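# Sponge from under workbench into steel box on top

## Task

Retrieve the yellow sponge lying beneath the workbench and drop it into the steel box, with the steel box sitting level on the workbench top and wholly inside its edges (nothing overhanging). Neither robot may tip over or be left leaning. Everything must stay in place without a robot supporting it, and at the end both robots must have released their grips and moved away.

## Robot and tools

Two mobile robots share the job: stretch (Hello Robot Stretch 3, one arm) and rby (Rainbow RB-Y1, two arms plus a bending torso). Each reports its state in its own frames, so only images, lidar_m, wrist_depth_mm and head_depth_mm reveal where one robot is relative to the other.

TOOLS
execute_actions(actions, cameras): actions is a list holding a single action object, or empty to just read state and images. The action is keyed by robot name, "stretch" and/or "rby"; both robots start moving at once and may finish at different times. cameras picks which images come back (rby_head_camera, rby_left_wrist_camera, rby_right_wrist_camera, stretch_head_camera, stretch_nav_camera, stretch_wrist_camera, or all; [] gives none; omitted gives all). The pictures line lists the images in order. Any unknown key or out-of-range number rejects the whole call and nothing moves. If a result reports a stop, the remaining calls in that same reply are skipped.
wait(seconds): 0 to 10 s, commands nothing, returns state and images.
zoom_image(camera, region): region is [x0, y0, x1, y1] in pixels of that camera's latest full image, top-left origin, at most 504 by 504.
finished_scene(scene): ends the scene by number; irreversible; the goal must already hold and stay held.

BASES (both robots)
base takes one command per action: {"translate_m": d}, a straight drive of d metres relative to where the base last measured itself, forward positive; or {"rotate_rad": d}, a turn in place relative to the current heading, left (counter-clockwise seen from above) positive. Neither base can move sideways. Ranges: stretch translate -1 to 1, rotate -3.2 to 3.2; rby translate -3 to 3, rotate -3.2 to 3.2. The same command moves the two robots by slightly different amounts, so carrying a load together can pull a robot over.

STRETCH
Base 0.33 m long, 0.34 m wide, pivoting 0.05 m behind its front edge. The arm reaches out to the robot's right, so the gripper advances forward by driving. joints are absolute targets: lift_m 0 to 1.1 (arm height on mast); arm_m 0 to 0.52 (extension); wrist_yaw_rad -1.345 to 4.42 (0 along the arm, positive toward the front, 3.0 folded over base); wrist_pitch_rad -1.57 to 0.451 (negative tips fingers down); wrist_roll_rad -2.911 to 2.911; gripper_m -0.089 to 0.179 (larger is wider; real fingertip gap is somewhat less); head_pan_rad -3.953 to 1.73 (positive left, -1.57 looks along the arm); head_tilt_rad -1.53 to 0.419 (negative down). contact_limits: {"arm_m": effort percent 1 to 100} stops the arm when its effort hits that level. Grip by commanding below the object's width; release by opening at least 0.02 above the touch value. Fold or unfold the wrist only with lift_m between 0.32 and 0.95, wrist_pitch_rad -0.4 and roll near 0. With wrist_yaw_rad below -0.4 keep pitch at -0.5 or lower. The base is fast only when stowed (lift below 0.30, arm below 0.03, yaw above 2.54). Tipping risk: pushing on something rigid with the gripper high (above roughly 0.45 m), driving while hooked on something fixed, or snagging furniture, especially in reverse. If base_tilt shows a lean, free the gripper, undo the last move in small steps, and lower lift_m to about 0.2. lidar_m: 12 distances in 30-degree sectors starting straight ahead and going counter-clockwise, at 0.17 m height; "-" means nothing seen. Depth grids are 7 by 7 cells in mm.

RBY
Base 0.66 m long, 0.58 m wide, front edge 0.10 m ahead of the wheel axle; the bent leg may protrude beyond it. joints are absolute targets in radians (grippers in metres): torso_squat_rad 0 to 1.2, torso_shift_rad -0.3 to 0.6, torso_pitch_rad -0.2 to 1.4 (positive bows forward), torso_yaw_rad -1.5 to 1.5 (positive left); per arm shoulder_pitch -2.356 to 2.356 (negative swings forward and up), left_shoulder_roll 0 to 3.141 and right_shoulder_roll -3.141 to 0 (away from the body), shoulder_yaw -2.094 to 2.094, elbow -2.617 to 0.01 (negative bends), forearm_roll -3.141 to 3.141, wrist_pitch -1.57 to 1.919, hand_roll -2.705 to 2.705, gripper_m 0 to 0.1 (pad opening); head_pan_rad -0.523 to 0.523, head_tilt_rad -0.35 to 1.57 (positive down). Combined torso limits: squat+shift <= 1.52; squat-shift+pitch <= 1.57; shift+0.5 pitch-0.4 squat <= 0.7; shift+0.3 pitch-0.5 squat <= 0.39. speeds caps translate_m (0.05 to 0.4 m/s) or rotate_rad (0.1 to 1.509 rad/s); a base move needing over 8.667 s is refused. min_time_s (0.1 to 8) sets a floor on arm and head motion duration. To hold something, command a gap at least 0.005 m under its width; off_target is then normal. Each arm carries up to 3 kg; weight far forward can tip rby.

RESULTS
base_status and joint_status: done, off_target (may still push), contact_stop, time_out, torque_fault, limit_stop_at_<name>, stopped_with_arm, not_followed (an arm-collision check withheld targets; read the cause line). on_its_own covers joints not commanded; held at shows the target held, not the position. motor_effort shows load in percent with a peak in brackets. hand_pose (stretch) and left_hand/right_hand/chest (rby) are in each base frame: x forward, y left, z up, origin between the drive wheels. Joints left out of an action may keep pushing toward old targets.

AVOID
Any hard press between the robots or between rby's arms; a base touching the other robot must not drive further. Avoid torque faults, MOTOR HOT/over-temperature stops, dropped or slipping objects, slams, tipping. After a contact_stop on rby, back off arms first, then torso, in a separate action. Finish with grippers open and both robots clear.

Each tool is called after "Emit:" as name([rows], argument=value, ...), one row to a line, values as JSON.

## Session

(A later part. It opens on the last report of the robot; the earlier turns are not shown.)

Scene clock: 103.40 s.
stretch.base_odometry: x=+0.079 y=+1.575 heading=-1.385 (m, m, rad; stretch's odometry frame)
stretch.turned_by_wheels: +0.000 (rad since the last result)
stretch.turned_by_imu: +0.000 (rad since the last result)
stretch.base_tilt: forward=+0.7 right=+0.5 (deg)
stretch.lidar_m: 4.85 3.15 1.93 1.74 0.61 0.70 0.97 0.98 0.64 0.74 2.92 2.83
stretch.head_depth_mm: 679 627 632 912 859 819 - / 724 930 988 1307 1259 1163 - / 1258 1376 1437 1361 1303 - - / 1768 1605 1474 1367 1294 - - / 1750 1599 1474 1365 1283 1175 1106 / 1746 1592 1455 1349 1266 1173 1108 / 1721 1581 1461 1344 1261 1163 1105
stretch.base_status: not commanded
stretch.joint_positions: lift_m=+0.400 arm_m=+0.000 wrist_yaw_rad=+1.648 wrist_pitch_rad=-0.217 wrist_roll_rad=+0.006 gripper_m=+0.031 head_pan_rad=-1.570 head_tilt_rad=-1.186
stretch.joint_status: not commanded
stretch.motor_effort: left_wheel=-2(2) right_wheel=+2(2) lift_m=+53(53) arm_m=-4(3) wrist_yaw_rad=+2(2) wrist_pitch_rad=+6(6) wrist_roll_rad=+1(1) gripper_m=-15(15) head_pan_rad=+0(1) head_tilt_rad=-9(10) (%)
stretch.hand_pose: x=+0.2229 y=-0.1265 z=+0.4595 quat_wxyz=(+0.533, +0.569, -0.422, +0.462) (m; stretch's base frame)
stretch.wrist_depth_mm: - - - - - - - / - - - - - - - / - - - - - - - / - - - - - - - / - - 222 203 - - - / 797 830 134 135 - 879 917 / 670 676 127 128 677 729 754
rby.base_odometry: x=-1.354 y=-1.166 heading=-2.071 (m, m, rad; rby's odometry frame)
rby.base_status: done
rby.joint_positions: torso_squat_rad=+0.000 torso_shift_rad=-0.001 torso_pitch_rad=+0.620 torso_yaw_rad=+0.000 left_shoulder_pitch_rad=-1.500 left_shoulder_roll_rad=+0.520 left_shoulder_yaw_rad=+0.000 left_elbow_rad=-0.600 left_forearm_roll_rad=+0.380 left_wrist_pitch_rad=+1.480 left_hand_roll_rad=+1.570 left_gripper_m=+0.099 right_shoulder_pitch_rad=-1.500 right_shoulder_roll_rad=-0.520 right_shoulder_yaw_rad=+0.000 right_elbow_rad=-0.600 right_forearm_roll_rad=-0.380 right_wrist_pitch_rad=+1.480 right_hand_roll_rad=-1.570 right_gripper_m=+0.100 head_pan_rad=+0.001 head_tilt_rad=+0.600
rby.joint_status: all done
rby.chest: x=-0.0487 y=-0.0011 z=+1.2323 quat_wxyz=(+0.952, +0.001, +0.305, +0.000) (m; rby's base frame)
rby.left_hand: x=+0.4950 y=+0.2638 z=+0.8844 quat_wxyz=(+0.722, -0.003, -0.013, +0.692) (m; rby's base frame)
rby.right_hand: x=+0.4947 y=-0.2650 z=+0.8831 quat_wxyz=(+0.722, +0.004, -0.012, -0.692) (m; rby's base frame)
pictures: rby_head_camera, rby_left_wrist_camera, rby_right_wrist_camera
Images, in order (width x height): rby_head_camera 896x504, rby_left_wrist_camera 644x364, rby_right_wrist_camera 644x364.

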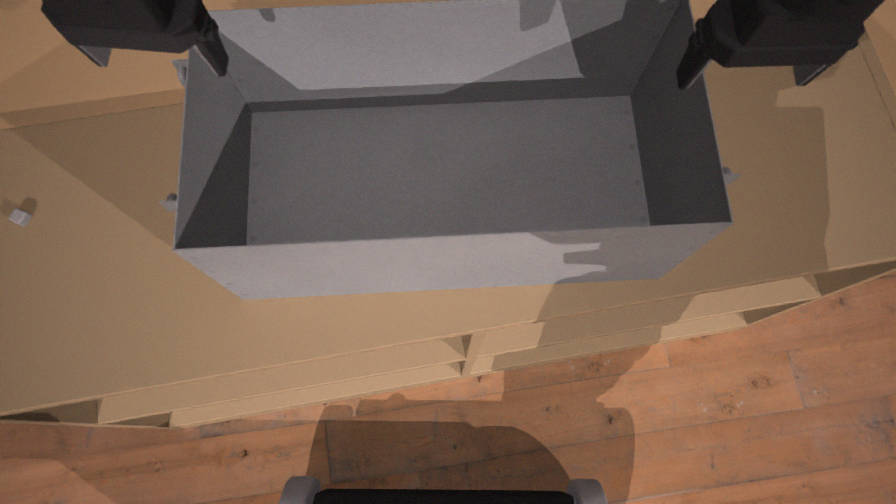

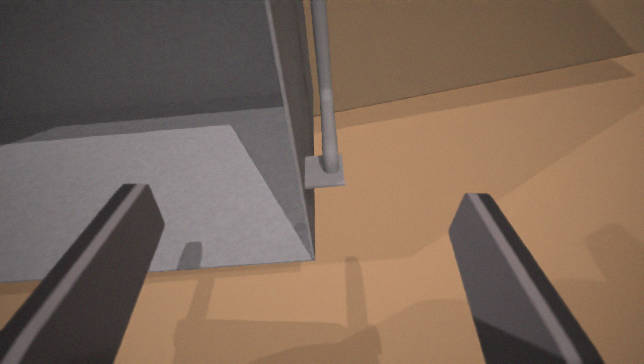

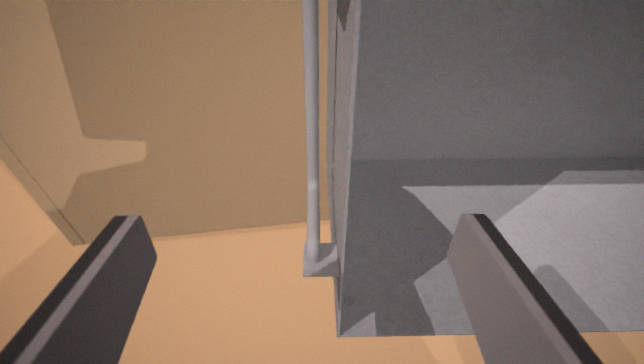

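Emit:
execute_actions([
  {"rby":{"base":{"translate_m":-0.09}}},
], cameras=[])

Emit:
execute_actions([
  {"rby":{"joints":{"torso_pitch_rad":0.75,"left_wrist_pitch_rad":1.35,"right_wrist_pitch_rad":1.35,"head_tilt_rad":0.3}}},
], cameras=["rby_head_camera","rby_left_wrist_camera","rby_right_wrist_camera"])

Scene clock: 105.07 s.
stretch.base_odometry: x=+0.079 y=+1.575 heading=-1.385 (m, m, rad; stretch's odometry frame)
stretch.turned_by_wheels: +0.000 (rad since the last result)
stretch.turned_by_imu: +0.000 (rad since the last result)
stretch.base_tilt: forward=+0.9 right=+0.2 (deg)
stretch.lidar_m: 4.84 3.15 1.93 1.74 0.61 0.70 0.97 0.98 0.64 0.74 2.91 2.80
stretch.head_depth_mm: 678 625 634 914 861 819 - / 721 925 988 1301 1262 1165 - / 1253 1377 1447 1365 1291 - - / 1755 1614 1471 1364 1302 - - / 1762 1603 1472 1369 1281 1180 1102 / 1730 1594 1463 1356 1268 1174 1107 / 1740 1580 1463 1352 1244 1168 1097
stretch.base_status: not commanded
stretch.joint_positions: lift_m=+0.400 arm_m=+0.000 wrist_yaw_rad=+1.648 wrist_pitch_rad=-0.217 wrist_roll_rad=+0.006 gripper_m=+0.031 head_pan_rad=-1.570 head_tilt_rad=-1.186
stretch.joint_status: not commanded
stretch.motor_effort: left_wheel=-2(2) right_wheel=+2(2) lift_m=+52(53) arm_m=-3(4) wrist_yaw_rad=+2(1) wrist_pitch_rad=+6(6) wrist_roll_rad=+1(0) gripper_m=-15(15) head_pan_rad=+1(0) head_tilt_rad=-10(9) (%)
stretch.hand_pose: x=+0.2229 y=-0.1265 z=+0.4595 quat_wxyz=(+0.533, +0.569, -0.422, +0.462) (m; stretch's base frame)
stretch.wrist_depth_mm: - - - - - - - / - - - - - - - / - - - - - - - / - - - - - - - / - - 222 203 - - - / 795 827 135 135 - 872 912 / 679 655 126 129 692 729 734
rby.base_odometry: x=-1.311 y=-1.087 heading=-2.072 (m, m, rad; rby's odometry frame)
rby.base_status: done
rby.joint_positions: torso_squat_rad=+0.000 torso_shift_rad=-0.001 torso_pitch_rad=+0.620 torso_yaw_rad=+0.000 left_shoulder_pitch_rad=-1.500 left_shoulder_roll_rad=+0.520 left_shoulder_yaw_rad=+0.000 left_elbow_rad=-0.600 left_forearm_roll_rad=+0.380 left_wrist_pitch_rad=+1.480 left_hand_roll_rad=+1.570 left_gripper_m=+0.099 right_shoulder_pitch_rad=-1.500 right_shoulder_roll_rad=-0.520 right_shoulder_yaw_rad=+0.000 right_elbow_rad=-0.600 right_forearm_roll_rad=-0.380 right_wrist_pitch_rad=+1.480 right_hand_roll_rad=-1.570 right_gripper_m=+0.100 head_pan_rad=+0.001 head_tilt_rad=+0.600
rby.joint_status: not commanded
rby.chest: x=-0.0489 y=-0.0011 z=+1.2324 quat_wxyz=(+0.952, +0.001, +0.305, +0.000) (m; rby's base frame)
rby.left_hand: x=+0.4950 y=+0.2638 z=+0.8846 quat_wxyz=(+0.722, -0.003, -0.013, +0.692) (m; rby's base frame)
rby.right_hand: x=+0.4947 y=-0.2650 z=+0.8834 quat_wxyz=(+0.722, +0.004, -0.012, -0.692) (m; rby's base frame)
pictures: none
No camera images: the call's "cameras" was empty. Leave "cameras" out to get every camera's image.

Scene clock: 106.27 s.
stretch.base_odometry: x=+0.079 y=+1.575 heading=-1.385 (m, m, rad; stretch's odometry frame)
stretch.turned_by_wheels: +0.000 (rad since the last result)
stretch.turned_by_imu: +0.000 (rad since the last result)
stretch.base_tilt: forward=+0.7 right=+0.5 (deg)
stretch.lidar_m: 4.84 3.14 1.93 1.74 0.61 0.70 0.97 0.98 0.64 0.74 2.92 2.81
stretch.head_depth_mm: 678 624 634 915 854 817 - / 720 927 986 1304 1266 1157 - / 1262 1374 1444 1357 1305 - - / 1757 1585 1473 1358 1297 - - / 1758 1597 1465 1361 1288 1181 1113 / 1740 1590 1460 1344 1271 1175 1112 / 1733 1589 1452 1350 1252 1162 1100
stretch.base_status: not commanded
stretch.joint_positions: lift_m=+0.400 arm_m=+0.000 wrist_yaw_rad=+1.648 wrist_pitch_rad=-0.217 wrist_roll_rad=+0.006 gripper_m=+0.031 head_pan_rad=-1.570 head_tilt_rad=-1.186
stretch.joint_status: not commanded
stretch.motor_effort: left_wheel=-2(2) right_wheel=+2(2) lift_m=+53(53) arm_m=-3(3) wrist_yaw_rad=+2(2) wrist_pitch_rad=+6(6) wrist_roll_rad=+1(1) gripper_m=-15(15) head_pan_rad=-1(0) head_tilt_rad=-9(9) (%)
stretch.hand_pose: x=+0.2229 y=-0.1265 z=+0.4595 quat_wxyz=(+0.533, +0.569, -0.422, +0.462) (m; stretch's base frame)
stretch.wrist_depth_mm: - - - - - - - / - - - - - - - / - - - - - - - / - - - - - - - / - - 221 203 - - - / 800 831 134 135 - 887 889 / 671 682 126 129 694 728 734
rby.base_odometry: x=-1.311 y=-1.087 heading=-2.072 (m, m, rad; rby's odometry frame)
rby.base_status: not commanded
rby.joint_positions: torso_squat_rad=+0.000 torso_shift_rad=-0.001 torso_pitch_rad=+0.750 torso_yaw_rad=+0.000 left_shoulder_pitch_rad=-1.500 left_shoulder_roll_rad=+0.520 left_shoulder_yaw_rad=+0.000 left_elbow_rad=-0.600 left_forearm_roll_rad=+0.380 left_wrist_pitch_rad=+1.350 left_hand_roll_rad=+1.570 left_gripper_m=+0.099 right_shoulder_pitch_rad=-1.500 right_shoulder_roll_rad=-0.520 right_shoulder_yaw_rad=+0.000 right_elbow_rad=-0.600 right_forearm_roll_rad=-0.380 right_wrist_pitch_rad=+1.350 right_hand_roll_rad=-1.570 right_gripper_m=+0.100 head_pan_rad=+0.001 head_tilt_rad=+0.300
rby.joint_status: all done
rby.chest: x=-0.0178 y=-0.0011 z=+1.2069 quat_wxyz=(+0.931, +0.001, +0.366, +0.000) (m; rby's base frame)
rby.left_hand: x=+0.5063 y=+0.2626 z=+0.7903 quat_wxyz=(+0.723, -0.005, -0.011, +0.691) (m; rby's base frame)
rby.right_hand: x=+0.5063 y=-0.2635 z=+0.7895 quat_wxyz=(+0.723, +0.006, -0.010, -0.691) (m; rby's base frame)
pictures: rby_head_camera, rby_left_wrist_camera, rby_right_wrist_camera
Images, in order (width x height): rby_head_camera 896x504, rby_left_wrist_camera 644x364, rby_right_wrist_camera 644x364.

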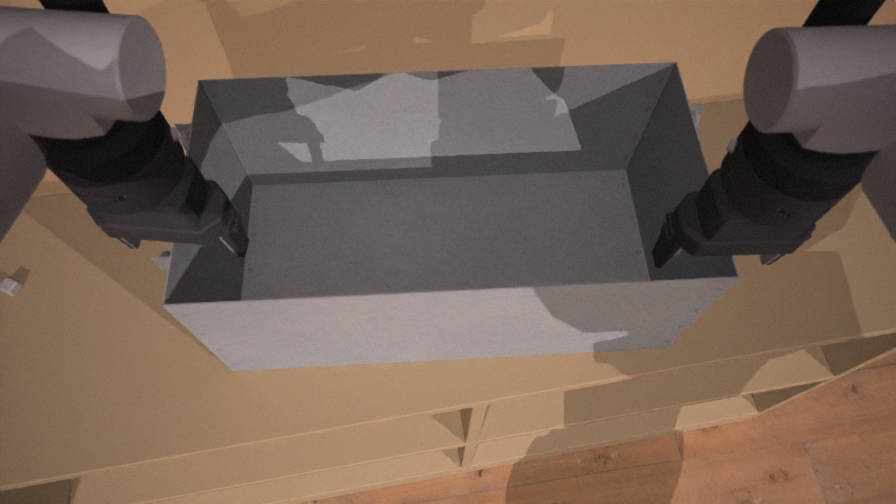

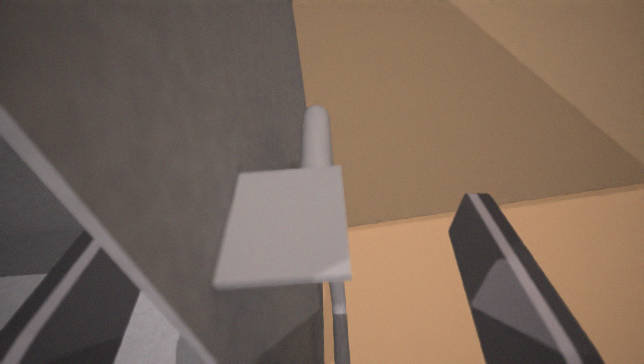

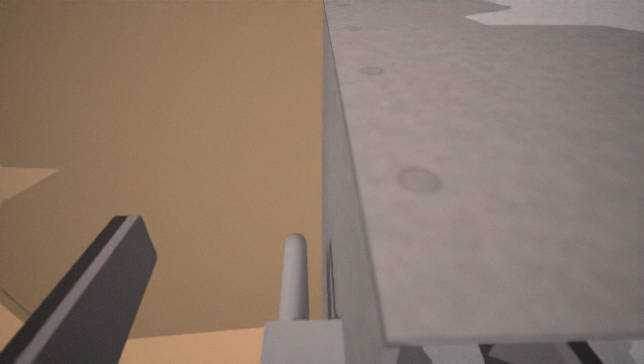

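Emit:
execute_actions([
  {"rby":{"joints":{"left_gripper_m":0.0,"right_gripper_m":0.0}}},
], cameras=[])

Emit:
execute_actions([
  {"rby":{"joints":{"torso_pitch_rad":0.6,"left_wrist_pitch_rad":1.5,"right_wrist_pitch_rad":1.5},"min_time_s":2}},
], cameras=["rby_head_camera","rby_left_wrist_camera"])

Scene clock: 108.23 s.
stretch.base_odometry: x=+0.079 y=+1.575 heading=-1.385 (m, m, rad; stretch's odometry frame)
stretch.turned_by_wheels: +0.000 (rad since the last result)
stretch.turned_by_imu: +0.000 (rad since the last result)
stretch.base_tilt: forward=+0.7 right=+0.2 (deg)
stretch.lidar_m: 4.85 3.12 1.93 1.74 0.61 0.70 0.97 0.98 0.64 0.74 2.92 2.80
stretch.head_depth_mm: 680 626 632 912 860 820 - / 722 929 986 1304 1264 1167 - / 1252 1385 1442 1361 1294 - - / 1742 1617 1482 1355 1300 - - / 1736 1609 1462 1362 1284 1187 1111 / 1744 1575 1460 1356 1274 1189 1106 / 1728 1589 1456 1348 1257 1166 1103
stretch.base_status: not commanded
stretch.joint_positions: lift_m=+0.400 arm_m=+0.000 wrist_yaw_rad=+1.648 wrist_pitch_rad=-0.217 wrist_roll_rad=+0.006 gripper_m=+0.031 head_pan_rad=-1.570 head_tilt_rad=-1.186
stretch.joint_status: not commanded
stretch.motor_effort: left_wheel=-2(2) right_wheel=+2(2) lift_m=+52(53) arm_m=-3(4) wrist_yaw_rad=+1(2) wrist_pitch_rad=+6(6) wrist_roll_rad=+1(1) gripper_m=-14(15) head_pan_rad=+0(0) head_tilt_rad=-9(10) (%)
stretch.hand_pose: x=+0.2229 y=-0.1265 z=+0.4595 quat_wxyz=(+0.533, +0.569, -0.422, +0.462) (m; stretch's base frame)
stretch.wrist_depth_mm: - - - - - - - / - - - - - - - / - - - - - - - / - - - - - - - / - - 221 204 - - - / 798 820 134 135 - 899 906 / 670 663 126 128 688 728 738
rby.base_odometry: x=-1.311 y=-1.087 heading=-2.072 (m, m, rad; rby's odometry frame)
rby.base_status: not commanded
rby.joint_positions: torso_squat_rad=+0.000 torso_shift_rad=-0.001 torso_pitch_rad=+0.750 torso_yaw_rad=+0.000 left_shoulder_pitch_rad=-1.502 left_shoulder_roll_rad=+0.515 left_shoulder_yaw_rad=+0.000 left_elbow_rad=-0.601 left_forearm_roll_rad=+0.382 left_wrist_pitch_rad=+1.350 left_hand_roll_rad=+1.570 left_gripper_m=+0.004 right_shoulder_pitch_rad=-1.501 right_shoulder_roll_rad=-0.517 right_shoulder_yaw_rad=+0.000 right_elbow_rad=-0.601 right_forearm_roll_rad=-0.381 right_wrist_pitch_rad=+1.350 right_hand_roll_rad=-1.570 right_gripper_m=+0.021 head_pan_rad=+0.001 head_tilt_rad=+0.300
rby.joint_status: right_gripper_m off_target (ended at +0.021, target +0.000); the others done
rby.chest: x=-0.0178 y=-0.0012 z=+1.2069 quat_wxyz=(+0.931, +0.001, +0.366, +0.000) (m; rby's base frame)
rby.left_hand: x=+0.5066 y=+0.2583 z=+0.7902 quat_wxyz=(+0.724, -0.007, -0.009, +0.690) (m; rby's base frame)
rby.right_hand: x=+0.5064 y=-0.2611 z=+0.7895 quat_wxyz=(+0.723, +0.008, -0.009, -0.690) (m; rby's base frame)
pictures: none
No camera images: the call's "cameras" was empty. Leave "cameras" out to get every camera's image.

Scene clock: 111.13 s.
stretch.base_odometry: x=+0.079 y=+1.575 heading=-1.385 (m, m, rad; stretch's odometry frame)
stretch.turned_by_wheels: +0.000 (rad since the last result)
stretch.turned_by_imu: +0.000 (rad since the last result)
stretch.base_tilt: forward=+0.6 right=+0.3 (deg)
stretch.lidar_m: 4.85 3.14 1.93 1.74 0.61 0.70 0.97 0.98 0.64 0.73 2.92 2.80
stretch.head_depth_mm: 678 625 635 913 857 816 - / 719 926 996 1305 1265 1166 - / 1256 1390 1448 1358 1303 - - / 1757 1595 1464 1368 1294 - - / 1748 1602 1468 1363 1285 1178 1115 / 1749 1586 1458 1345 1276 1182 1108 / 1748 1585 1452 1346 1262 1168 1099
stretch.base_status: not commanded
stretch.joint_positions: lift_m=+0.400 arm_m=+0.000 wrist_yaw_rad=+1.648 wrist_pitch_rad=-0.217 wrist_roll_rad=+0.006 gripper_m=+0.031 head_pan_rad=-1.570 head_tilt_rad=-1.186
stretch.joint_status: not commanded
stretch.motor_effort: left_wheel=-2(2) right_wheel=+2(2) lift_m=+53(53) arm_m=-3(3) wrist_yaw_rad=+2(3) wrist_pitch_rad=+6(6) wrist_roll_rad=+1(1) gripper_m=-15(15) head_pan_rad=+1(0) head_tilt_rad=-9(9) (%)
stretch.hand_pose: x=+0.2229 y=-0.1265 z=+0.4595 quat_wxyz=(+0.533, +0.569, -0.422, +0.462) (m; stretch's base frame)
stretch.wrist_depth_mm: - - - - - - - / - - - - - - - / - - - - - - - / - - - - - - - / - - 221 202 - - - / 811 824 134 135 - 887 912 / 657 675 126 128 686 737 745
rby.base_odometry: x=-1.311 y=-1.087 heading=-2.072 (m, m, rad; rby's odometry frame)
rby.base_status: not commanded
rby.joint_positions: torso_squat_rad=+0.000 torso_shift_rad=-0.001 torso_pitch_rad=+0.600 torso_yaw_rad=+0.000 left_shoulder_pitch_rad=-1.500 left_shoulder_roll_rad=+0.520 left_shoulder_yaw_rad=+0.000 left_elbow_rad=-0.600 left_forearm_roll_rad=+0.380 left_wrist_pitch_rad=+1.500 left_hand_roll_rad=+1.570 left_gripper_m=+0.000 right_shoulder_pitch_rad=-1.499 right_shoulder_roll_rad=-0.520 right_shoulder_yaw_rad=+0.000 right_elbow_rad=-0.600 right_forearm_roll_rad=-0.380 right_wrist_pitch_rad=+1.500 right_hand_roll_rad=-1.570 right_gripper_m=+0.000 head_pan_rad=+0.001 head_tilt_rad=+0.300
rby.joint_status: all done
rby.on_its_own: right_gripper_m moved -0.021 to your old target +0.000
rby.chest: x=-0.0539 y=-0.0011 z=+1.2359 quat_wxyz=(+0.955, +0.001, +0.296, +0.000) (m; rby's base frame)
rby.left_hand: x=+0.4922 y=+0.2639 z=+0.8988 quat_wxyz=(+0.722, -0.003, -0.013, +0.692) (m; rby's base frame)
rby.right_hand: x=+0.4918 y=-0.2650 z=+0.8973 quat_wxyz=(+0.722, +0.003, -0.012, -0.692) (m; rby's base frame)
pictures: rby_head_camera, rby_left_wrist_camera
Images, in order (width x height): rby_head_camera 896x504, rby_left_wrist_camera 644x364.

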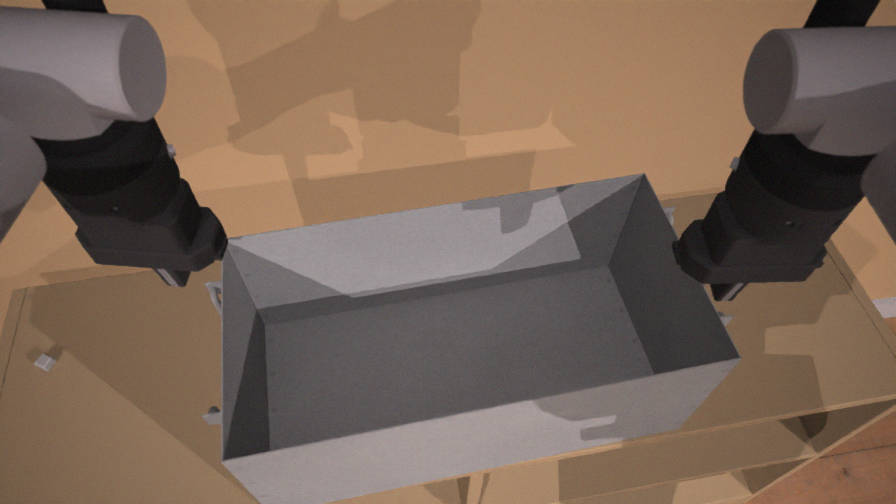

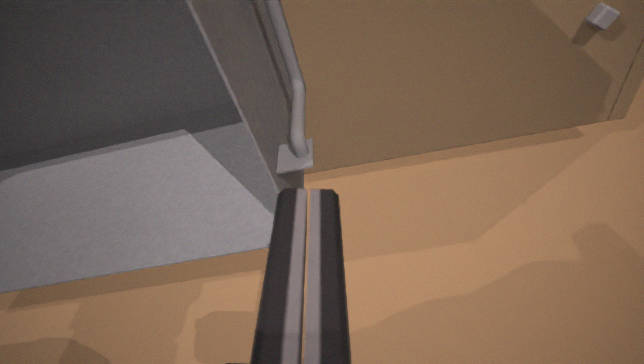

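Emit:
execute_actions([
  {"rby":{"joints":{"torso_pitch_rad":0.45,"left_wrist_pitch_rad":1.65,"right_wrist_pitch_rad":1.65,"left_gripper_m":0.1,"right_gripper_m":0.1,"head_tilt_rad":0.6}}},
], cameras=[])

Emit:
execute_actions([
  {"rby":{"base":{"rotate_rad":0.535}}},
], cameras=[])

Emit:
execute_actions([
  {"rby":{"base":{"translate_m":-0.35}}},
], cameras=[])

Emit:
execute_actions([
  {"rby":{"base":{"rotate_rad":-0.335}}},
], cameras=[])

Emit:
execute_actions([
  {"rby":{"base":{"translate_m":0.3}}},
], cameras=["rby_head_camera","rby_left_wrist_camera","rby_right_wrist_camera"])

Scene clock: 115.30 s.
stretch.base_odometry: x=+0.079 y=+1.575 heading=-1.385 (m, m, rad; stretch's odometry frame)
stretch.turned_by_wheels: +0.000 (rad since the last result)
stretch.turned_by_imu: +0.001 (rad since the last result)
stretch.base_tilt: forward=+0.5 right=+0.4 (deg)
stretch.lidar_m: 4.84 3.14 1.92 1.74 0.61 0.70 0.97 0.98 0.64 0.73 2.92 2.80
stretch.head_depth_mm: 679 628 634 914 860 821 - / 722 925 991 1294 1262 1162 - / 1254 1381 1433 1348 1302 - - / 1763 1585 1471 1357 1290 - - / 1731 1582 1473 1350 1277 1193 1111 / 1736 1598 1459 1348 1274 1182 1112 / 1738 1599 1445 1339 1256 1163 1102
stretch.base_status: not commanded
stretch.joint_positions: lift_m=+0.400 arm_m=+0.000 wrist_yaw_rad=+1.648 wrist_pitch_rad=-0.217 wrist_roll_rad=+0.006 gripper_m=+0.031 head_pan_rad=-1.570 head_tilt_rad=-1.186
stretch.joint_status: not commanded
stretch.motor_effort: left_wheel=-2(2) right_wheel=+2(2) lift_m=+53(52) arm_m=-3(4) wrist_yaw_rad=+2(3) wrist_pitch_rad=+6(6) wrist_roll_rad=+1(1) gripper_m=-15(16) head_pan_rad=+1(0) head_tilt_rad=-9(9) (%)
stretch.hand_pose: x=+0.2229 y=-0.1265 z=+0.4595 quat_wxyz=(+0.533, +0.569, -0.422, +0.462) (m; stretch's base frame)
stretch.wrist_depth_mm: - - - - - - - / - - - - - - - / - - - - - - - / - - - - - - - / - - 219 204 - - - / 822 822 134 135 - 859 907 / 659 664 126 129 678 725 720
rby.base_odometry: x=-1.311 y=-1.087 heading=-2.072 (m, m, rad; rby's odometry frame)
rby.base_status: not commanded
rby.joint_positions: torso_squat_rad=+0.000 torso_shift_rad=-0.001 torso_pitch_rad=+0.450 torso_yaw_rad=+0.000 left_shoulder_pitch_rad=-1.500 left_shoulder_roll_rad=+0.520 left_shoulder_yaw_rad=+0.000 left_elbow_rad=-0.600 left_forearm_roll_rad=+0.380 left_wrist_pitch_rad=+1.650 left_hand_roll_rad=+1.570 left_gripper_m=+0.099 right_shoulder_pitch_rad=-1.500 right_shoulder_roll_rad=-0.520 right_shoulder_yaw_rad=+0.000 right_elbow_rad=-0.600 right_forearm_roll_rad=-0.380 right_wrist_pitch_rad=+1.650 right_hand_roll_rad=-1.570 right_gripper_m=+0.100 head_pan_rad=+0.001 head_tilt_rad=+0.600
rby.joint_status: all done
rby.chest: x=-0.0941 y=-0.0012 z=+1.2591 quat_wxyz=(+0.975, +0.001, +0.223, +0.000) (m; rby's base frame)
rby.left_hand: x=+0.4619 y=+0.2652 z=+1.0042 quat_wxyz=(+0.721, -0.001, -0.015, +0.693) (m; rby's base frame)
rby.right_hand: x=+0.4617 y=-0.2666 z=+1.0029 quat_wxyz=(+0.721, +0.001, -0.014, -0.693) (m; rby's base frame)
pictures: none
No camera images: the call's "cameras" was empty. Leave "cameras" out to get every camera's image.

Scene clock: 117.70 s.
stretch.base_odometry: x=+0.079 y=+1.575 heading=-1.385 (m, m, rad; stretch's odometry frame)
stretch.turned_by_wheels: +0.000 (rad since the last result)
stretch.turned_by_imu: +0.000 (rad since the last result)
stretch.base_tilt: forward=+0.6 right=+0.0 (deg)
stretch.lidar_m: 4.86 3.14 1.93 1.74 0.61 0.70 0.97 0.98 0.64 0.73 2.92 2.64
stretch.head_depth_mm: 679 625 633 917 856 820 - / 723 927 988 1306 1253 1166 - / 1259 1379 1430 1356 1302 - - / 1765 1601 1470 1368 1292 - - / 1749 1607 1474 1357 1287 1174 1107 / 1736 1590 1471 1356 1268 1176 1107 / 1719 1583 1456 1344 1253 1172 1100
stretch.base_status: not commanded
stretch.joint_positions: lift_m=+0.400 arm_m=+0.000 wrist_yaw_rad=+1.648 wrist_pitch_rad=-0.217 wrist_roll_rad=+0.006 gripper_m=+0.031 head_pan_rad=-1.570 head_tilt_rad=-1.186
stretch.joint_status: not commanded
stretch.motor_effort: left_wheel=-2(2) right_wheel=+2(2) lift_m=+53(52) arm_m=-3(4) wrist_yaw_rad=+1(2) wrist_pitch_rad=+6(6) wrist_roll_rad=+1(1) gripper_m=-15(16) head_pan_rad=+0(1) head_tilt_rad=-10(9) (%)
stretch.hand_pose: x=+0.2229 y=-0.1265 z=+0.4595 quat_wxyz=(+0.533, +0.569, -0.422, +0.462) (m; stretch's base frame)
stretch.wrist_depth_mm: - - - - - - - / - - - - - - - / - - - - - - - / - - - - - - - / - - 221 203 - - - / 786 836 134 136 - 867 896 / 671 670 126 128 687 741 729
rby.base_odometry: x=-1.311 y=-1.087 heading=-1.538 (m, m, rad; rby's odometry frame)
rby.base_status: done
rby.joint_positions: torso_squat_rad=+0.000 torso_shift_rad=-0.001 torso_pitch_rad=+0.450 torso_yaw_rad=+0.000 left_shoulder_pitch_rad=-1.500 left_shoulder_roll_rad=+0.520 left_shoulder_yaw_rad=+0.000 left_elbow_rad=-0.600 left_forearm_roll_rad=+0.380 left_wrist_pitch_rad=+1.650 left_hand_roll_rad=+1.570 left_gripper_m=+0.099 right_shoulder_pitch_rad=-1.500 right_shoulder_roll_rad=-0.520 right_shoulder_yaw_rad=+0.000 right_elbow_rad=-0.600 right_forearm_roll_rad=-0.380 right_wrist_pitch_rad=+1.650 right_hand_roll_rad=-1.570 right_gripper_m=+0.100 head_pan_rad=+0.001 head_tilt_rad=+0.600
rby.joint_status: not commanded
rby.chest: x=-0.0941 y=-0.0012 z=+1.2591 quat_wxyz=(+0.975, +0.001, +0.223, +0.000) (m; rby's base frame)
rby.left_hand: x=+0.4619 y=+0.2652 z=+1.0042 quat_wxyz=(+0.721, -0.001, -0.015, +0.693) (m; rby's base frame)
rby.right_hand: x=+0.4617 y=-0.2666 z=+1.0030 quat_wxyz=(+0.721, +0.001, -0.014, -0.693) (m; rby's base frame)
pictures: none
No camera images: the call's "cameras" was empty. Leave "cameras" out to get every camera's image.

Scene clock: 120.17 s.
stretch.base_odometry: x=+0.079 y=+1.575 heading=-1.385 (m, m, rad; stretch's odometry frame)
stretch.turned_by_wheels: +0.000 (rad since the last result)
stretch.turned_by_imu: +0.000 (rad since the last result)
stretch.base_tilt: forward=+0.8 right=+0.2 (deg)
stretch.lidar_m: 4.84 3.12 1.93 1.74 0.61 0.70 0.97 0.98 0.64 0.74 2.91 2.33
stretch.head_depth_mm: 675 624 634 914 861 819 - / 725 927 987 1307 1269 1172 - / 1250 1378 1444 1364 1303 - - / 1766 1601 1488 1365 1297 - - / 1759 1601 1477 1356 1293 1185 1105 / 1734 1591 1476 1354 1263 1184 1110 / 1727 1579 1449 1340 1254 1163 1099
stretch.base_status: not commanded
stretch.joint_positions: lift_m=+0.400 arm_m=+0.000 wrist_yaw_rad=+1.648 wrist_pitch_rad=-0.217 wrist_roll_rad=+0.006 gripper_m=+0.031 head_pan_rad=-1.570 head_tilt_rad=-1.186
stretch.joint_status: not commanded
stretch.motor_effort: left_wheel=-2(2) right_wheel=+2(2) lift_m=+53(52) arm_m=-3(3) wrist_yaw_rad=+1(3) wrist_pitch_rad=+6(6) wrist_roll_rad=+1(0) gripper_m=-15(15) head_pan_rad=+0(0) head_tilt_rad=-9(9) (%)
stretch.hand_pose: x=+0.2229 y=-0.1265 z=+0.4595 quat_wxyz=(+0.533, +0.569, -0.422, +0.462) (m; stretch's base frame)
stretch.wrist_depth_mm: - - - - - - - / - - - - - - - / - - - - - - - / - - - - - - - / - - 222 202 - - - / 790 843 134 135 - 891 879 / 681 671 126 128 685 720 741
rby.base_odometry: x=-1.323 y=-0.737 heading=-1.537 (m, m, rad; rby's odometry frame)
rby.base_status: done
rby.joint_positions: torso_squat_rad=+0.000 torso_shift_rad=-0.001 torso_pitch_rad=+0.450 torso_yaw_rad=+0.000 left_shoulder_pitch_rad=-1.500 left_shoulder_roll_rad=+0.520 left_shoulder_yaw_rad=+0.000 left_elbow_rad=-0.600 left_forearm_roll_rad=+0.380 left_wrist_pitch_rad=+1.650 left_hand_roll_rad=+1.570 left_gripper_m=+0.099 right_shoulder_pitch_rad=-1.500 right_shoulder_roll_rad=-0.520 right_shoulder_yaw_rad=+0.000 right_elbow_rad=-0.600 right_forearm_roll_rad=-0.380 right_wrist_pitch_rad=+1.650 right_hand_roll_rad=-1.570 right_gripper_m=+0.100 head_pan_rad=+0.001 head_tilt_rad=+0.600
rby.joint_status: not commanded
rby.chest: x=-0.0941 y=-0.0012 z=+1.2591 quat_wxyz=(+0.975, +0.001, +0.223, +0.000) (m; rby's base frame)
rby.left_hand: x=+0.4620 y=+0.2652 z=+1.0041 quat_wxyz=(+0.721, -0.001, -0.015, +0.693) (m; rby's base frame)
rby.right_hand: x=+0.4618 y=-0.2666 z=+1.0029 quat_wxyz=(+0.721, +0.001, -0.014, -0.693) (m; rby's base frame)
pictures: none
No camera images: the call's "cameras" was empty. Leave "cameras" out to get every camera's image.

Scene clock: 122.13 s.
stretch.base_odometry: x=+0.079 y=+1.575 heading=-1.385 (m, m, rad; stretch's odometry frame)
stretch.turned_by_wheels: +0.000 (rad since the last result)
stretch.turned_by_imu: +0.000 (rad since the last result)
stretch.base_tilt: forward=+0.6 right=+0.3 (deg)
stretch.lidar_m: 4.83 3.12 1.93 1.74 0.61 0.70 0.97 0.98 0.64 0.73 2.92 2.42
stretch.head_depth_mm: 680 626 633 909 858 824 - / 725 929 989 1312 1262 1165 - / 1260 1377 1434 1344 1297 - - / 1764 1594 1457 1368 1295 - - / 1745 1598 1473 1364 1284 1179 1111 / 1761 1578 1456 1365 1281 1178 1103 / 1739 1584 1452 1356 1263 1171 1110
stretch.base_status: not commanded
stretch.joint_positions: lift_m=+0.400 arm_m=+0.000 wrist_yaw_rad=+1.648 wrist_pitch_rad=-0.217 wrist_roll_rad=+0.006 gripper_m=+0.031 head_pan_rad=-1.570 head_tilt_rad=-1.186
stretch.joint_status: not commanded
stretch.motor_effort: left_wheel=-2(2) right_wheel=+2(2) lift_m=+53(53) arm_m=-3(4) wrist_yaw_rad=+2(1) wrist_pitch_rad=+6(6) wrist_roll_rad=+1(1) gripper_m=-16(15) head_pan_rad=+0(0) head_tilt_rad=-10(10) (%)
stretch.hand_pose: x=+0.2229 y=-0.1265 z=+0.4595 quat_wxyz=(+0.533, +0.569, -0.422, +0.462) (m; stretch's base frame)
stretch.wrist_depth_mm: - - - - - - - / - - - - - - - / - - - - - - - / - - - - - - - / - - 222 202 - - - / 786 850 135 135 - 882 926 / 681 651 126 128 675 731 740
rby.base_odometry: x=-1.323 y=-0.737 heading=-1.871 (m, m, rad; rby's odometry frame)
rby.base_status: done
rby.joint_positions: torso_squat_rad=+0.000 torso_shift_rad=-0.001 torso_pitch_rad=+0.450 torso_yaw_rad=+0.000 left_shoulder_pitch_rad=-1.500 left_shoulder_roll_rad=+0.520 left_shoulder_yaw_rad=+0.000 left_elbow_rad=-0.600 left_forearm_roll_rad=+0.380 left_wrist_pitch_rad=+1.650 left_hand_roll_rad=+1.570 left_gripper_m=+0.099 right_shoulder_pitch_rad=-1.500 right_shoulder_roll_rad=-0.520 right_shoulder_yaw_rad=+0.000 right_elbow_rad=-0.600 right_forearm_roll_rad=-0.380 right_wrist_pitch_rad=+1.650 right_hand_roll_rad=-1.570 right_gripper_m=+0.100 head_pan_rad=+0.001 head_tilt_rad=+0.600
rby.joint_status: not commanded
rby.chest: x=-0.0941 y=-0.0012 z=+1.2591 quat_wxyz=(+0.975, +0.001, +0.223, +0.000) (m; rby's base frame)
rby.left_hand: x=+0.4620 y=+0.2652 z=+1.0041 quat_wxyz=(+0.721, -0.001, -0.015, +0.693) (m; rby's base frame)
rby.right_hand: x=+0.4618 y=-0.2667 z=+1.0029 quat_wxyz=(+0.721, +0.001, -0.014, -0.693) (m; rby's base frame)
pictures: none
No camera images: the call's "cameras" was empty. Leave "cameras" out to get every camera's image.

Scene clock: 124.23 s.
stretch.base_odometry: x=+0.079 y=+1.575 heading=-1.385 (m, m, rad; stretch's odometry frame)
stretch.turned_by_wheels: +0.000 (rad since the last result)
stretch.turned_by_imu: +0.000 (rad since the last result)
stretch.base_tilt: forward=+0.6 right=+0.2 (deg)
stretch.lidar_m: 4.86 3.13 1.93 1.74 0.61 0.70 0.97 0.98 0.64 0.73 2.91 2.61
stretch.head_depth_mm: 678 627 632 915 861 820 - / 722 925 988 1311 1260 1160 - / 1259 1384 1429 1356 1302 - - / 1744 1595 1474 1367 1290 - - / 1737 1591 1465 1354 1289 1180 1104 / 1732 1583 1454 1349 1280 1174 1113 / 1741 1583 1452 1347 1263 1166 1105
stretch.base_status: not commanded
stretch.joint_positions: lift_m=+0.400 arm_m=+0.000 wrist_yaw_rad=+1.648 wrist_pitch_rad=-0.217 wrist_roll_rad=+0.006 gripper_m=+0.031 head_pan_rad=-1.570 head_tilt_rad=-1.186
stretch.joint_status: not commanded
stretch.motor_effort: left_wheel=-2(2) right_wheel=+2(2) lift_m=+53(53) arm_m=-3(3) wrist_yaw_rad=+3(2) wrist_pitch_rad=+6(6) wrist_roll_rad=+1(1) gripper_m=-15(16) head_pan_rad=+0(0) head_tilt_rad=-9(9) (%)
stretch.hand_pose: x=+0.2229 y=-0.1265 z=+0.4595 quat_wxyz=(+0.533, +0.569, -0.422, +0.462) (m; stretch's base frame)
stretch.wrist_depth_mm: - - - - - - - / - - - - - - - / - - - - - - - / - - - - - - - / - - 222 204 - - - / 768 828 134 135 - 873 907 / 680 661 126 128 670 733 755
rby.base_odometry: x=-1.412 y=-1.023 heading=-1.871 (m, m, rad; rby's odometry frame)
rby.base_status: done
rby.joint_positions: torso_squat_rad=+0.000 torso_shift_rad=-0.001 torso_pitch_rad=+0.450 torso_yaw_rad=+0.000 left_shoulder_pitch_rad=-1.500 left_shoulder_roll_rad=+0.520 left_shoulder_yaw_rad=+0.000 left_elbow_rad=-0.600 left_forearm_roll_rad=+0.380 left_wrist_pitch_rad=+1.650 left_hand_roll_rad=+1.570 left_gripper_m=+0.099 right_shoulder_pitch_rad=-1.500 right_shoulder_roll_rad=-0.520 right_shoulder_yaw_rad=+0.000 right_elbow_rad=-0.600 right_forearm_roll_rad=-0.380 right_wrist_pitch_rad=+1.650 right_hand_roll_rad=-1.570 right_gripper_m=+0.100 head_pan_rad=+0.001 head_tilt_rad=+0.600
rby.joint_status: not commanded
rby.chest: x=-0.0940 y=-0.0012 z=+1.2591 quat_wxyz=(+0.975, +0.001, +0.223, +0.000) (m; rby's base frame)
rby.left_hand: x=+0.4620 y=+0.2652 z=+1.0041 quat_wxyz=(+0.721, -0.001, -0.015, +0.693) (m; rby's base frame)
rby.right_hand: x=+0.4618 y=-0.2667 z=+1.0029 quat_wxyz=(+0.721, +0.001, -0.014, -0.693) (m; rby's base frame)
pictures: rby_head_camera, rby_left_wrist_camera, rby_right_wrist_camera
Images, in order (width x height): rby_head_camera 896x504, rby_left_wrist_camera 644x364, rby_right_wrist_camera 644x364.

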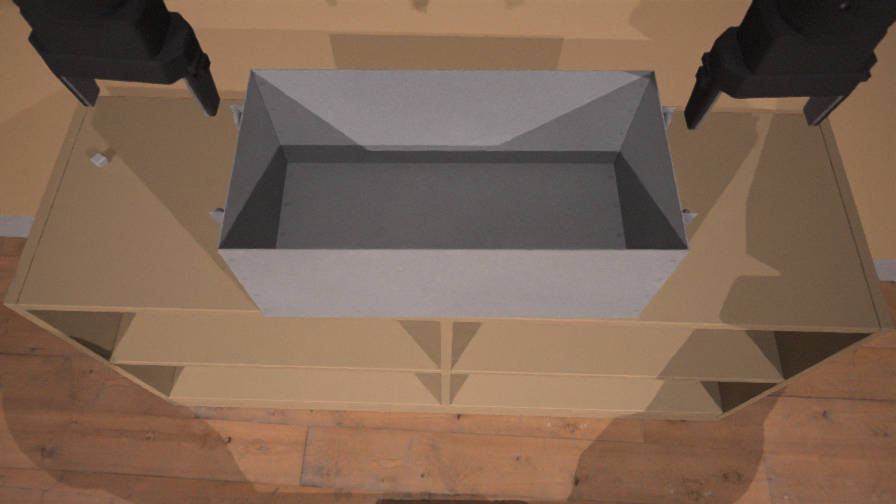

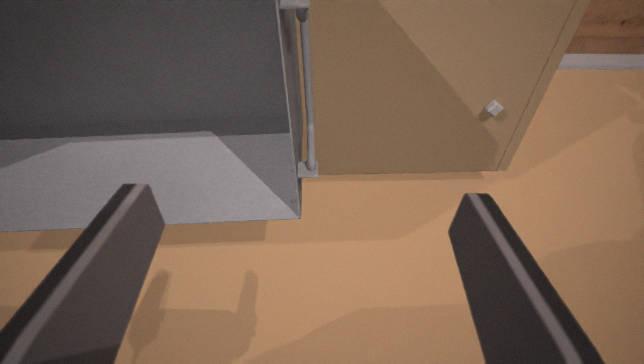

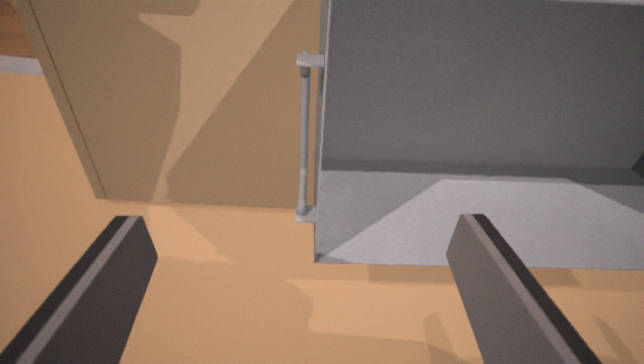

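Emit:
execute_actions([
  {"rby":{"joints":{"torso_pitch_rad":0.8,"left_wrist_pitch_rad":1.3,"right_wrist_pitch_rad":1.3,"head_tilt_rad":0.3}}},
], cameras=["rby_head_camera","rby_left_wrist_camera","rby_right_wrist_camera"])

Emit:
execute_actions([
  {"rby":{"joints":{"left_gripper_m":0.0,"right_gripper_m":0.0}}},
], cameras=["rby_head_camera"])

Scene clock: 126.97 s.
stretch.base_odometry: x=+0.079 y=+1.575 heading=-1.385 (m, m, rad; stretch's odometry frame)
stretch.turned_by_wheels: +0.000 (rad since the last result)
stretch.turned_by_imu: +0.000 (rad since the last result)
stretch.base_tilt: forward=+0.7 right=+0.1 (deg)
stretch.lidar_m: 4.85 3.12 1.93 1.74 0.61 0.70 0.97 0.98 0.64 0.73 2.92 2.61
stretch.head_depth_mm: 678 626 633 912 858 819 - / 722 930 987 1304 1264 1163 - / 1255 1376 1444 1351 1292 - - / 1746 1611 1478 1353 1295 - - / 1741 1586 1468 1360 1280 1176 1106 / 1745 1596 1472 1350 1280 1174 1108 / 1741 1587 1467 1345 1260 1160 1107
stretch.base_status: not commanded
stretch.joint_positions: lift_m=+0.400 arm_m=+0.000 wrist_yaw_rad=+1.648 wrist_pitch_rad=-0.217 wrist_roll_rad=+0.006 gripper_m=+0.031 head_pan_rad=-1.570 head_tilt_rad=-1.186
stretch.joint_status: not commanded
stretch.motor_effort: left_wheel=-2(2) right_wheel=+2(2) lift_m=+53(53) arm_m=-4(3) wrist_yaw_rad=+2(2) wrist_pitch_rad=+6(6) wrist_roll_rad=+1(1) gripper_m=-14(15) head_pan_rad=+0(0) head_tilt_rad=-9(10) (%)
stretch.hand_pose: x=+0.2229 y=-0.1265 z=+0.4595 quat_wxyz=(+0.533, +0.569, -0.422, +0.462) (m; stretch's base frame)
stretch.wrist_depth_mm: - - - - - - - / - - - - - - - / - - - - - - - / - - - - - - - / - - 222 203 - - - / 818 837 134 135 - 887 899 / 671 663 126 128 700 733 748
rby.base_odometry: x=-1.412 y=-1.023 heading=-1.871 (m, m, rad; rby's odometry frame)
rby.base_status: not commanded
rby.joint_positions: torso_squat_rad=+0.000 torso_shift_rad=-0.002 torso_pitch_rad=+0.753 torso_yaw_rad=+0.000 left_shoulder_pitch_rad=-1.501 left_shoulder_roll_rad=+0.520 left_shoulder_yaw_rad=+0.000 left_elbow_rad=-0.600 left_forearm_roll_rad=+0.380 left_wrist_pitch_rad=+1.300 left_hand_roll_rad=+1.570 left_gripper_m=+0.099 right_shoulder_pitch_rad=-1.503 right_shoulder_roll_rad=-0.521 right_shoulder_yaw_rad=+0.000 right_elbow_rad=-0.601 right_forearm_roll_rad=-0.380 right_wrist_pitch_rad=+1.300 right_hand_roll_rad=-1.570 right_gripper_m=+0.100 head_pan_rad=+0.001 head_tilt_rad=+0.300
rby.joint_status: torso_pitch_rad contact_stop (moved +0.303 of +0.350); the others done
rby.on_its_own: torso_pitch_rad is held at +0.755, not at your +0.800, since a contact_stop
rby.chest: x=-0.0177 y=-0.0009 z=+1.2062 quat_wxyz=(+0.930, +0.001, +0.368, +0.000) (m; rby's base frame)
rby.left_hand: x=+0.5169 y=+0.2619 z=+0.7886 quat_wxyz=(+0.722, -0.022, -0.027, +0.691) (m; rby's base frame)
rby.right_hand: x=+0.5181 y=-0.2630 z=+0.7894 quat_wxyz=(+0.722, +0.024, -0.027, -0.691) (m; rby's base frame)
pictures: rby_head_camera, rby_left_wrist_camera, rby_right_wrist_camera
Images, in order (width x height): rby_head_camera 896x504, rby_left_wrist_camera 644x364, rby_right_wrist_camera 644x364.

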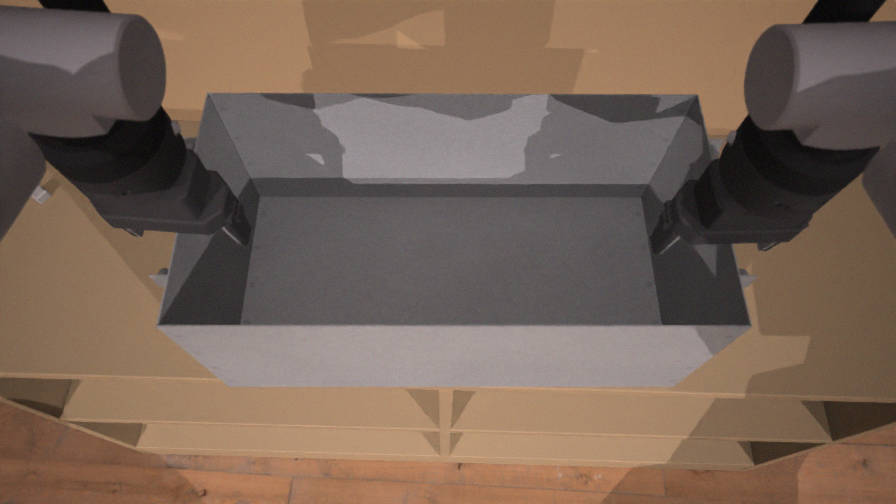

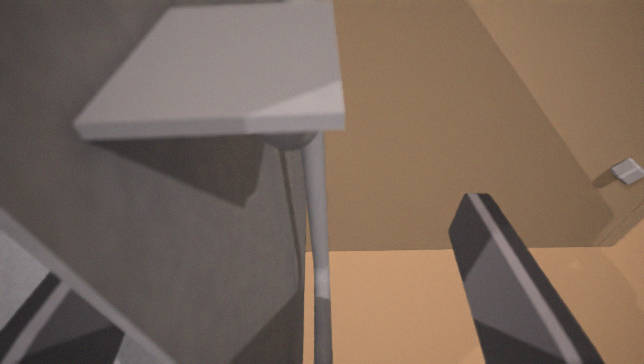

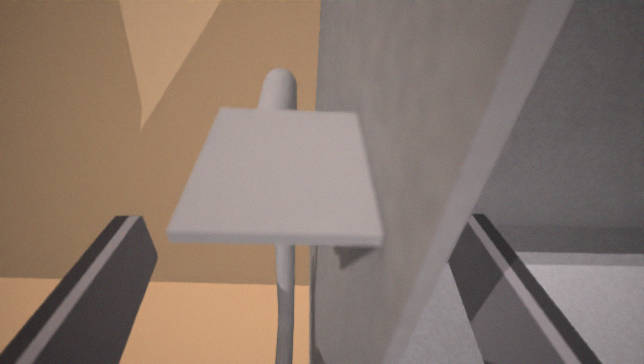

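not run: a stop came earlier in this reply.

Emit:
execute_actions([
  {"rby":{"joints":{"torso_pitch_rad":0.45}}},
], cameras=[])

Emit:
execute_actions([
  {"rby":{"base":{"translate_m":-0.45}}},
], cameras=[])

Emit:
execute_actions([
  {"rby":{"joints":{"torso_pitch_rad":0.5,"torso_squat_rad":0.8,"left_shoulder_pitch_rad":-0.9,"right_shoulder_pitch_rad":-0.9,"left_shoulder_roll_rad":0.6,"right_shoulder_roll_rad":-0.6,"left_elbow_rad":-1.2,"right_elbow_rad":-1.2,"left_forearm_roll_rad":-1.57,"right_forearm_roll_rad":1.57,"left_wrist_pitch_rad":-1.3,"right_wrist_pitch_rad":-1.3,"head_tilt_rad":0.4}}},
], cameras=["rby_head_camera"])

Scene clock: 131.33 s.
stretch.base_odometry: x=+0.079 y=+1.575 heading=-1.385 (m, m, rad; stretch's odometry frame)
stretch.turned_by_wheels: +0.000 (rad since the last result)
stretch.turned_by_imu: +0.001 (rad since the last result)
stretch.base_tilt: forward=+0.5 right=+0.4 (deg)
stretch.lidar_m: 4.85 3.14 1.93 1.74 0.61 0.70 0.97 0.97 0.64 0.73 2.92 2.60
stretch.head_depth_mm: 677 624 633 911 860 819 - / 724 927 988 1301 1262 1159 - / 1253 1391 1439 1361 1299 - - / 1750 1593 1482 1362 1285 - - / 1759 1585 1471 1363 1278 1184 1106 / 1751 1584 1465 1350 1276 1178 1109 / 1741 1591 1463 1361 1262 1166 1107
stretch.base_status: not commanded
stretch.joint_positions: lift_m=+0.400 arm_m=+0.000 wrist_yaw_rad=+1.648 wrist_pitch_rad=-0.217 wrist_roll_rad=+0.006 gripper_m=+0.031 head_pan_rad=-1.570 head_tilt_rad=-1.186
stretch.joint_status: not commanded
stretch.motor_effort: left_wheel=-2(2) right_wheel=+2(2) lift_m=+52(52) arm_m=-3(3) wrist_yaw_rad=+2(1) wrist_pitch_rad=+6(6) wrist_roll_rad=+1(1) gripper_m=-15(16) head_pan_rad=+0(0) head_tilt_rad=-9(9) (%)
stretch.hand_pose: x=+0.2229 y=-0.1265 z=+0.4595 quat_wxyz=(+0.533, +0.569, -0.422, +0.462) (m; stretch's base frame)
stretch.wrist_depth_mm: - - - - - - - / - - - - - - - / - - - - - - - / - - - - - - - / - - 223 203 - - - / 788 826 134 136 - 868 909 / 660 660 126 128 686 720 731
rby.base_odometry: x=-1.412 y=-1.023 heading=-1.871 (m, m, rad; rby's odometry frame)
rby.base_status: not commanded
rby.joint_positions: torso_squat_rad=+0.000 torso_shift_rad=-0.001 torso_pitch_rad=+0.450 torso_yaw_rad=+0.000 left_shoulder_pitch_rad=-1.500 left_shoulder_roll_rad=+0.520 left_shoulder_yaw_rad=+0.000 left_elbow_rad=-0.600 left_forearm_roll_rad=+0.380 left_wrist_pitch_rad=+1.300 left_hand_roll_rad=+1.570 left_gripper_m=+0.099 right_shoulder_pitch_rad=-1.500 right_shoulder_roll_rad=-0.520 right_shoulder_yaw_rad=+0.000 right_elbow_rad=-0.600 right_forearm_roll_rad=-0.380 right_wrist_pitch_rad=+1.300 right_hand_roll_rad=-1.570 right_gripper_m=+0.100 head_pan_rad=+0.001 head_tilt_rad=+0.300
rby.joint_status: all done
rby.chest: x=-0.0943 y=-0.0011 z=+1.2591 quat_wxyz=(+0.975, +0.001, +0.223, +0.000) (m; rby's base frame)
rby.left_hand: x=+0.5405 y=+0.2618 z=+1.0200 quat_wxyz=(+0.710, -0.126, -0.136, +0.679) (m; rby's base frame)
rby.right_hand: x=+0.5403 y=-0.2635 z=+1.0190 quat_wxyz=(+0.710, +0.127, -0.135, -0.680) (m; rby's base frame)
pictures: none
No camera images: the call's "cameras" was empty. Leave "cameras" out to get every camera's image.

Scene clock: 134.07 s.
stretch.base_odometry: x=+0.079 y=+1.575 heading=-1.385 (m, m, rad; stretch's odometry frame)
stretch.turned_by_wheels: +0.000 (rad since the last result)
stretch.turned_by_imu: +0.000 (rad since the last result)
stretch.base_tilt: forward=+0.6 right=+0.2 (deg)
stretch.lidar_m: 2.53 3.13 1.93 1.74 0.61 0.70 0.97 0.98 0.64 0.73 2.91 2.35
stretch.head_depth_mm: 678 627 635 915 858 818 - / 720 929 982 1304 1252 1168 - / 1245 1381 1456 1346 1299 - - / 1765 1600 1475 1363 1291 - - / 1747 1598 1467 1357 1284 1181 1106 / 1732 1592 1454 1353 1276 1180 1106 / 1733 1575 1453 1350 1253 1158 1107
stretch.base_status: not commanded
stretch.joint_positions: lift_m=+0.400 arm_m=+0.000 wrist_yaw_rad=+1.648 wrist_pitch_rad=-0.217 wrist_roll_rad=+0.006 gripper_m=+0.031 head_pan_rad=-1.570 head_tilt_rad=-1.186
stretch.joint_status: not commanded
stretch.motor_effort: left_wheel=-2(2) right_wheel=+2(2) lift_m=+53(53) arm_m=-4(4) wrist_yaw_rad=+2(2) wrist_pitch_rad=+6(6) wrist_roll_rad=+1(1) gripper_m=-15(15) head_pan_rad=+0(1) head_tilt_rad=-10(9) (%)
stretch.hand_pose: x=+0.2229 y=-0.1265 z=+0.4595 quat_wxyz=(+0.533, +0.569, -0.422, +0.462) (m; stretch's base frame)
stretch.wrist_depth_mm: - - - - - - - / - - - - - - - / - - - - - - - / - - - - - - - / - - 221 203 - - - / 794 805 134 136 - 887 910 / 662 670 127 128 670 760 743
rby.base_odometry: x=-1.279 y=-0.593 heading=-1.872 (m, m, rad; rby's odometry frame)
rby.base_status: done
rby.joint_positions: torso_squat_rad=+0.000 torso_shift_rad=-0.001 torso_pitch_rad=+0.450 torso_yaw_rad=+0.000 left_shoulder_pitch_rad=-1.500 left_shoulder_roll_rad=+0.520 left_shoulder_yaw_rad=+0.000 left_elbow_rad=-0.600 left_forearm_roll_rad=+0.380 left_wrist_pitch_rad=+1.300 left_hand_roll_rad=+1.570 left_gripper_m=+0.099 right_shoulder_pitch_rad=-1.500 right_shoulder_roll_rad=-0.520 right_shoulder_yaw_rad=+0.000 right_elbow_rad=-0.600 right_forearm_roll_rad=-0.380 right_wrist_pitch_rad=+1.300 right_hand_roll_rad=-1.570 right_gripper_m=+0.100 head_pan_rad=+0.001 head_tilt_rad=+0.300
rby.joint_status: not commanded
rby.chest: x=-0.0942 y=-0.0011 z=+1.2591 quat_wxyz=(+0.975, +0.001, +0.223, +0.000) (m; rby's base frame)
rby.left_hand: x=+0.5406 y=+0.2618 z=+1.0199 quat_wxyz=(+0.710, -0.126, -0.136, +0.679) (m; rby's base frame)
rby.right_hand: x=+0.5403 y=-0.2635 z=+1.0187 quat_wxyz=(+0.710, +0.127, -0.135, -0.680) (m; rby's base frame)
pictures: none
No camera images: the call's "cameras" was empty. Leave "cameras" out to get every camera's image.

Scene clock: 137.50 s.
stretch.base_odometry: x=+0.079 y=+1.575 heading=-1.385 (m, m, rad; stretch's odometry frame)
stretch.turned_by_wheels: +0.000 (rad since the last result)
stretch.turned_by_imu: +0.001 (rad since the last result)
stretch.base_tilt: forward=+0.5 right=+0.4 (deg)
stretch.lidar_m: 2.52 3.12 1.93 1.74 0.61 0.70 0.97 0.98 0.64 0.73 2.92 2.35
stretch.head_depth_mm: 677 626 636 913 860 817 - / 722 930 980 1308 1260 1168 - / 1251 1380 1443 1355 1294 - - / 1757 1600 1474 1359 1291 - - / 1753 1588 1463 1355 1282 1184 1107 / 1742 1608 1463 1355 1271 1177 1102 / 1741 1583 1458 1346 1261 1165 1107
stretch.base_status: not commanded
stretch.joint_positions: lift_m=+0.400 arm_m=+0.000 wrist_yaw_rad=+1.648 wrist_pitch_rad=-0.217 wrist_roll_rad=+0.006 gripper_m=+0.031 head_pan_rad=-1.570 head_tilt_rad=-1.186
stretch.joint_status: not commanded
stretch.motor_effort: left_wheel=-3(2) right_wheel=+2(2) lift_m=+52(53) arm_m=-4(3) wrist_yaw_rad=+2(2) wrist_pitch_rad=+6(6) wrist_roll_rad=+1(1) gripper_m=-14(15) head_pan_rad=+0(0) head_tilt_rad=-10(10) (%)
stretch.hand_pose: x=+0.2229 y=-0.1265 z=+0.4595 quat_wxyz=(+0.533, +0.569, -0.422, +0.462) (m; stretch's base frame)
stretch.wrist_depth_mm: - - - - - - - / - - - - - - - / - - - - - - - / - - - - - - - / - - 221 204 - - - / 812 819 134 135 - 880 911 / 679 660 126 128 697 722 752
rby.base_odometry: x=-1.279 y=-0.593 heading=-1.872 (m, m, rad; rby's odometry frame)
rby.base_status: not commanded
rby.joint_positions: torso_squat_rad=+0.800 torso_shift_rad=-0.001 torso_pitch_rad=+0.500 torso_yaw_rad=+0.000 left_shoulder_pitch_rad=-0.900 left_shoulder_roll_rad=+0.600 left_shoulder_yaw_rad=+0.000 left_elbow_rad=-1.200 left_forearm_roll_rad=-1.570 left_wrist_pitch_rad=-1.300 left_hand_roll_rad=+1.570 left_gripper_m=+0.099 right_shoulder_pitch_rad=-0.900 right_shoulder_roll_rad=-0.600 right_shoulder_yaw_rad=+0.000 right_elbow_rad=-1.200 right_forearm_roll_rad=+1.570 right_wrist_pitch_rad=-1.300 right_hand_roll_rad=-1.570 right_gripper_m=+0.100 head_pan_rad=+0.001 head_tilt_rad=+0.400
rby.joint_status: all done
rby.chest: x=-0.0802 y=-0.0009 z=+1.0397 quat_wxyz=(+0.969, +0.001, +0.247, +0.000) (m; rby's base frame)
rby.left_hand: x=+0.4121 y=+0.1286 z=+0.7767 quat_wxyz=(+0.621, -0.272, -0.430, -0.596) (m; rby's base frame)
rby.right_hand: x=+0.4119 y=-0.1298 z=+0.7761 quat_wxyz=(+0.621, +0.273, -0.431, +0.595) (m; rby's base frame)
pictures: rby_head_camera
Images, in order (width x height): rby_head_camera 896x504.

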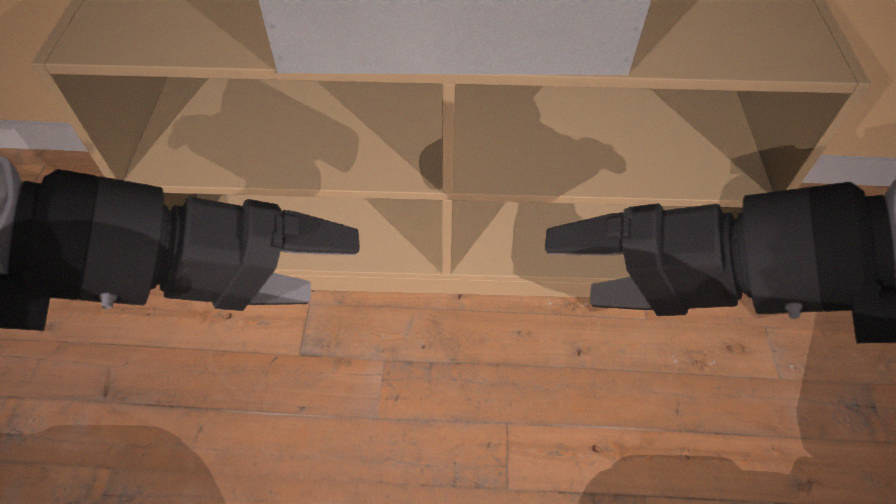

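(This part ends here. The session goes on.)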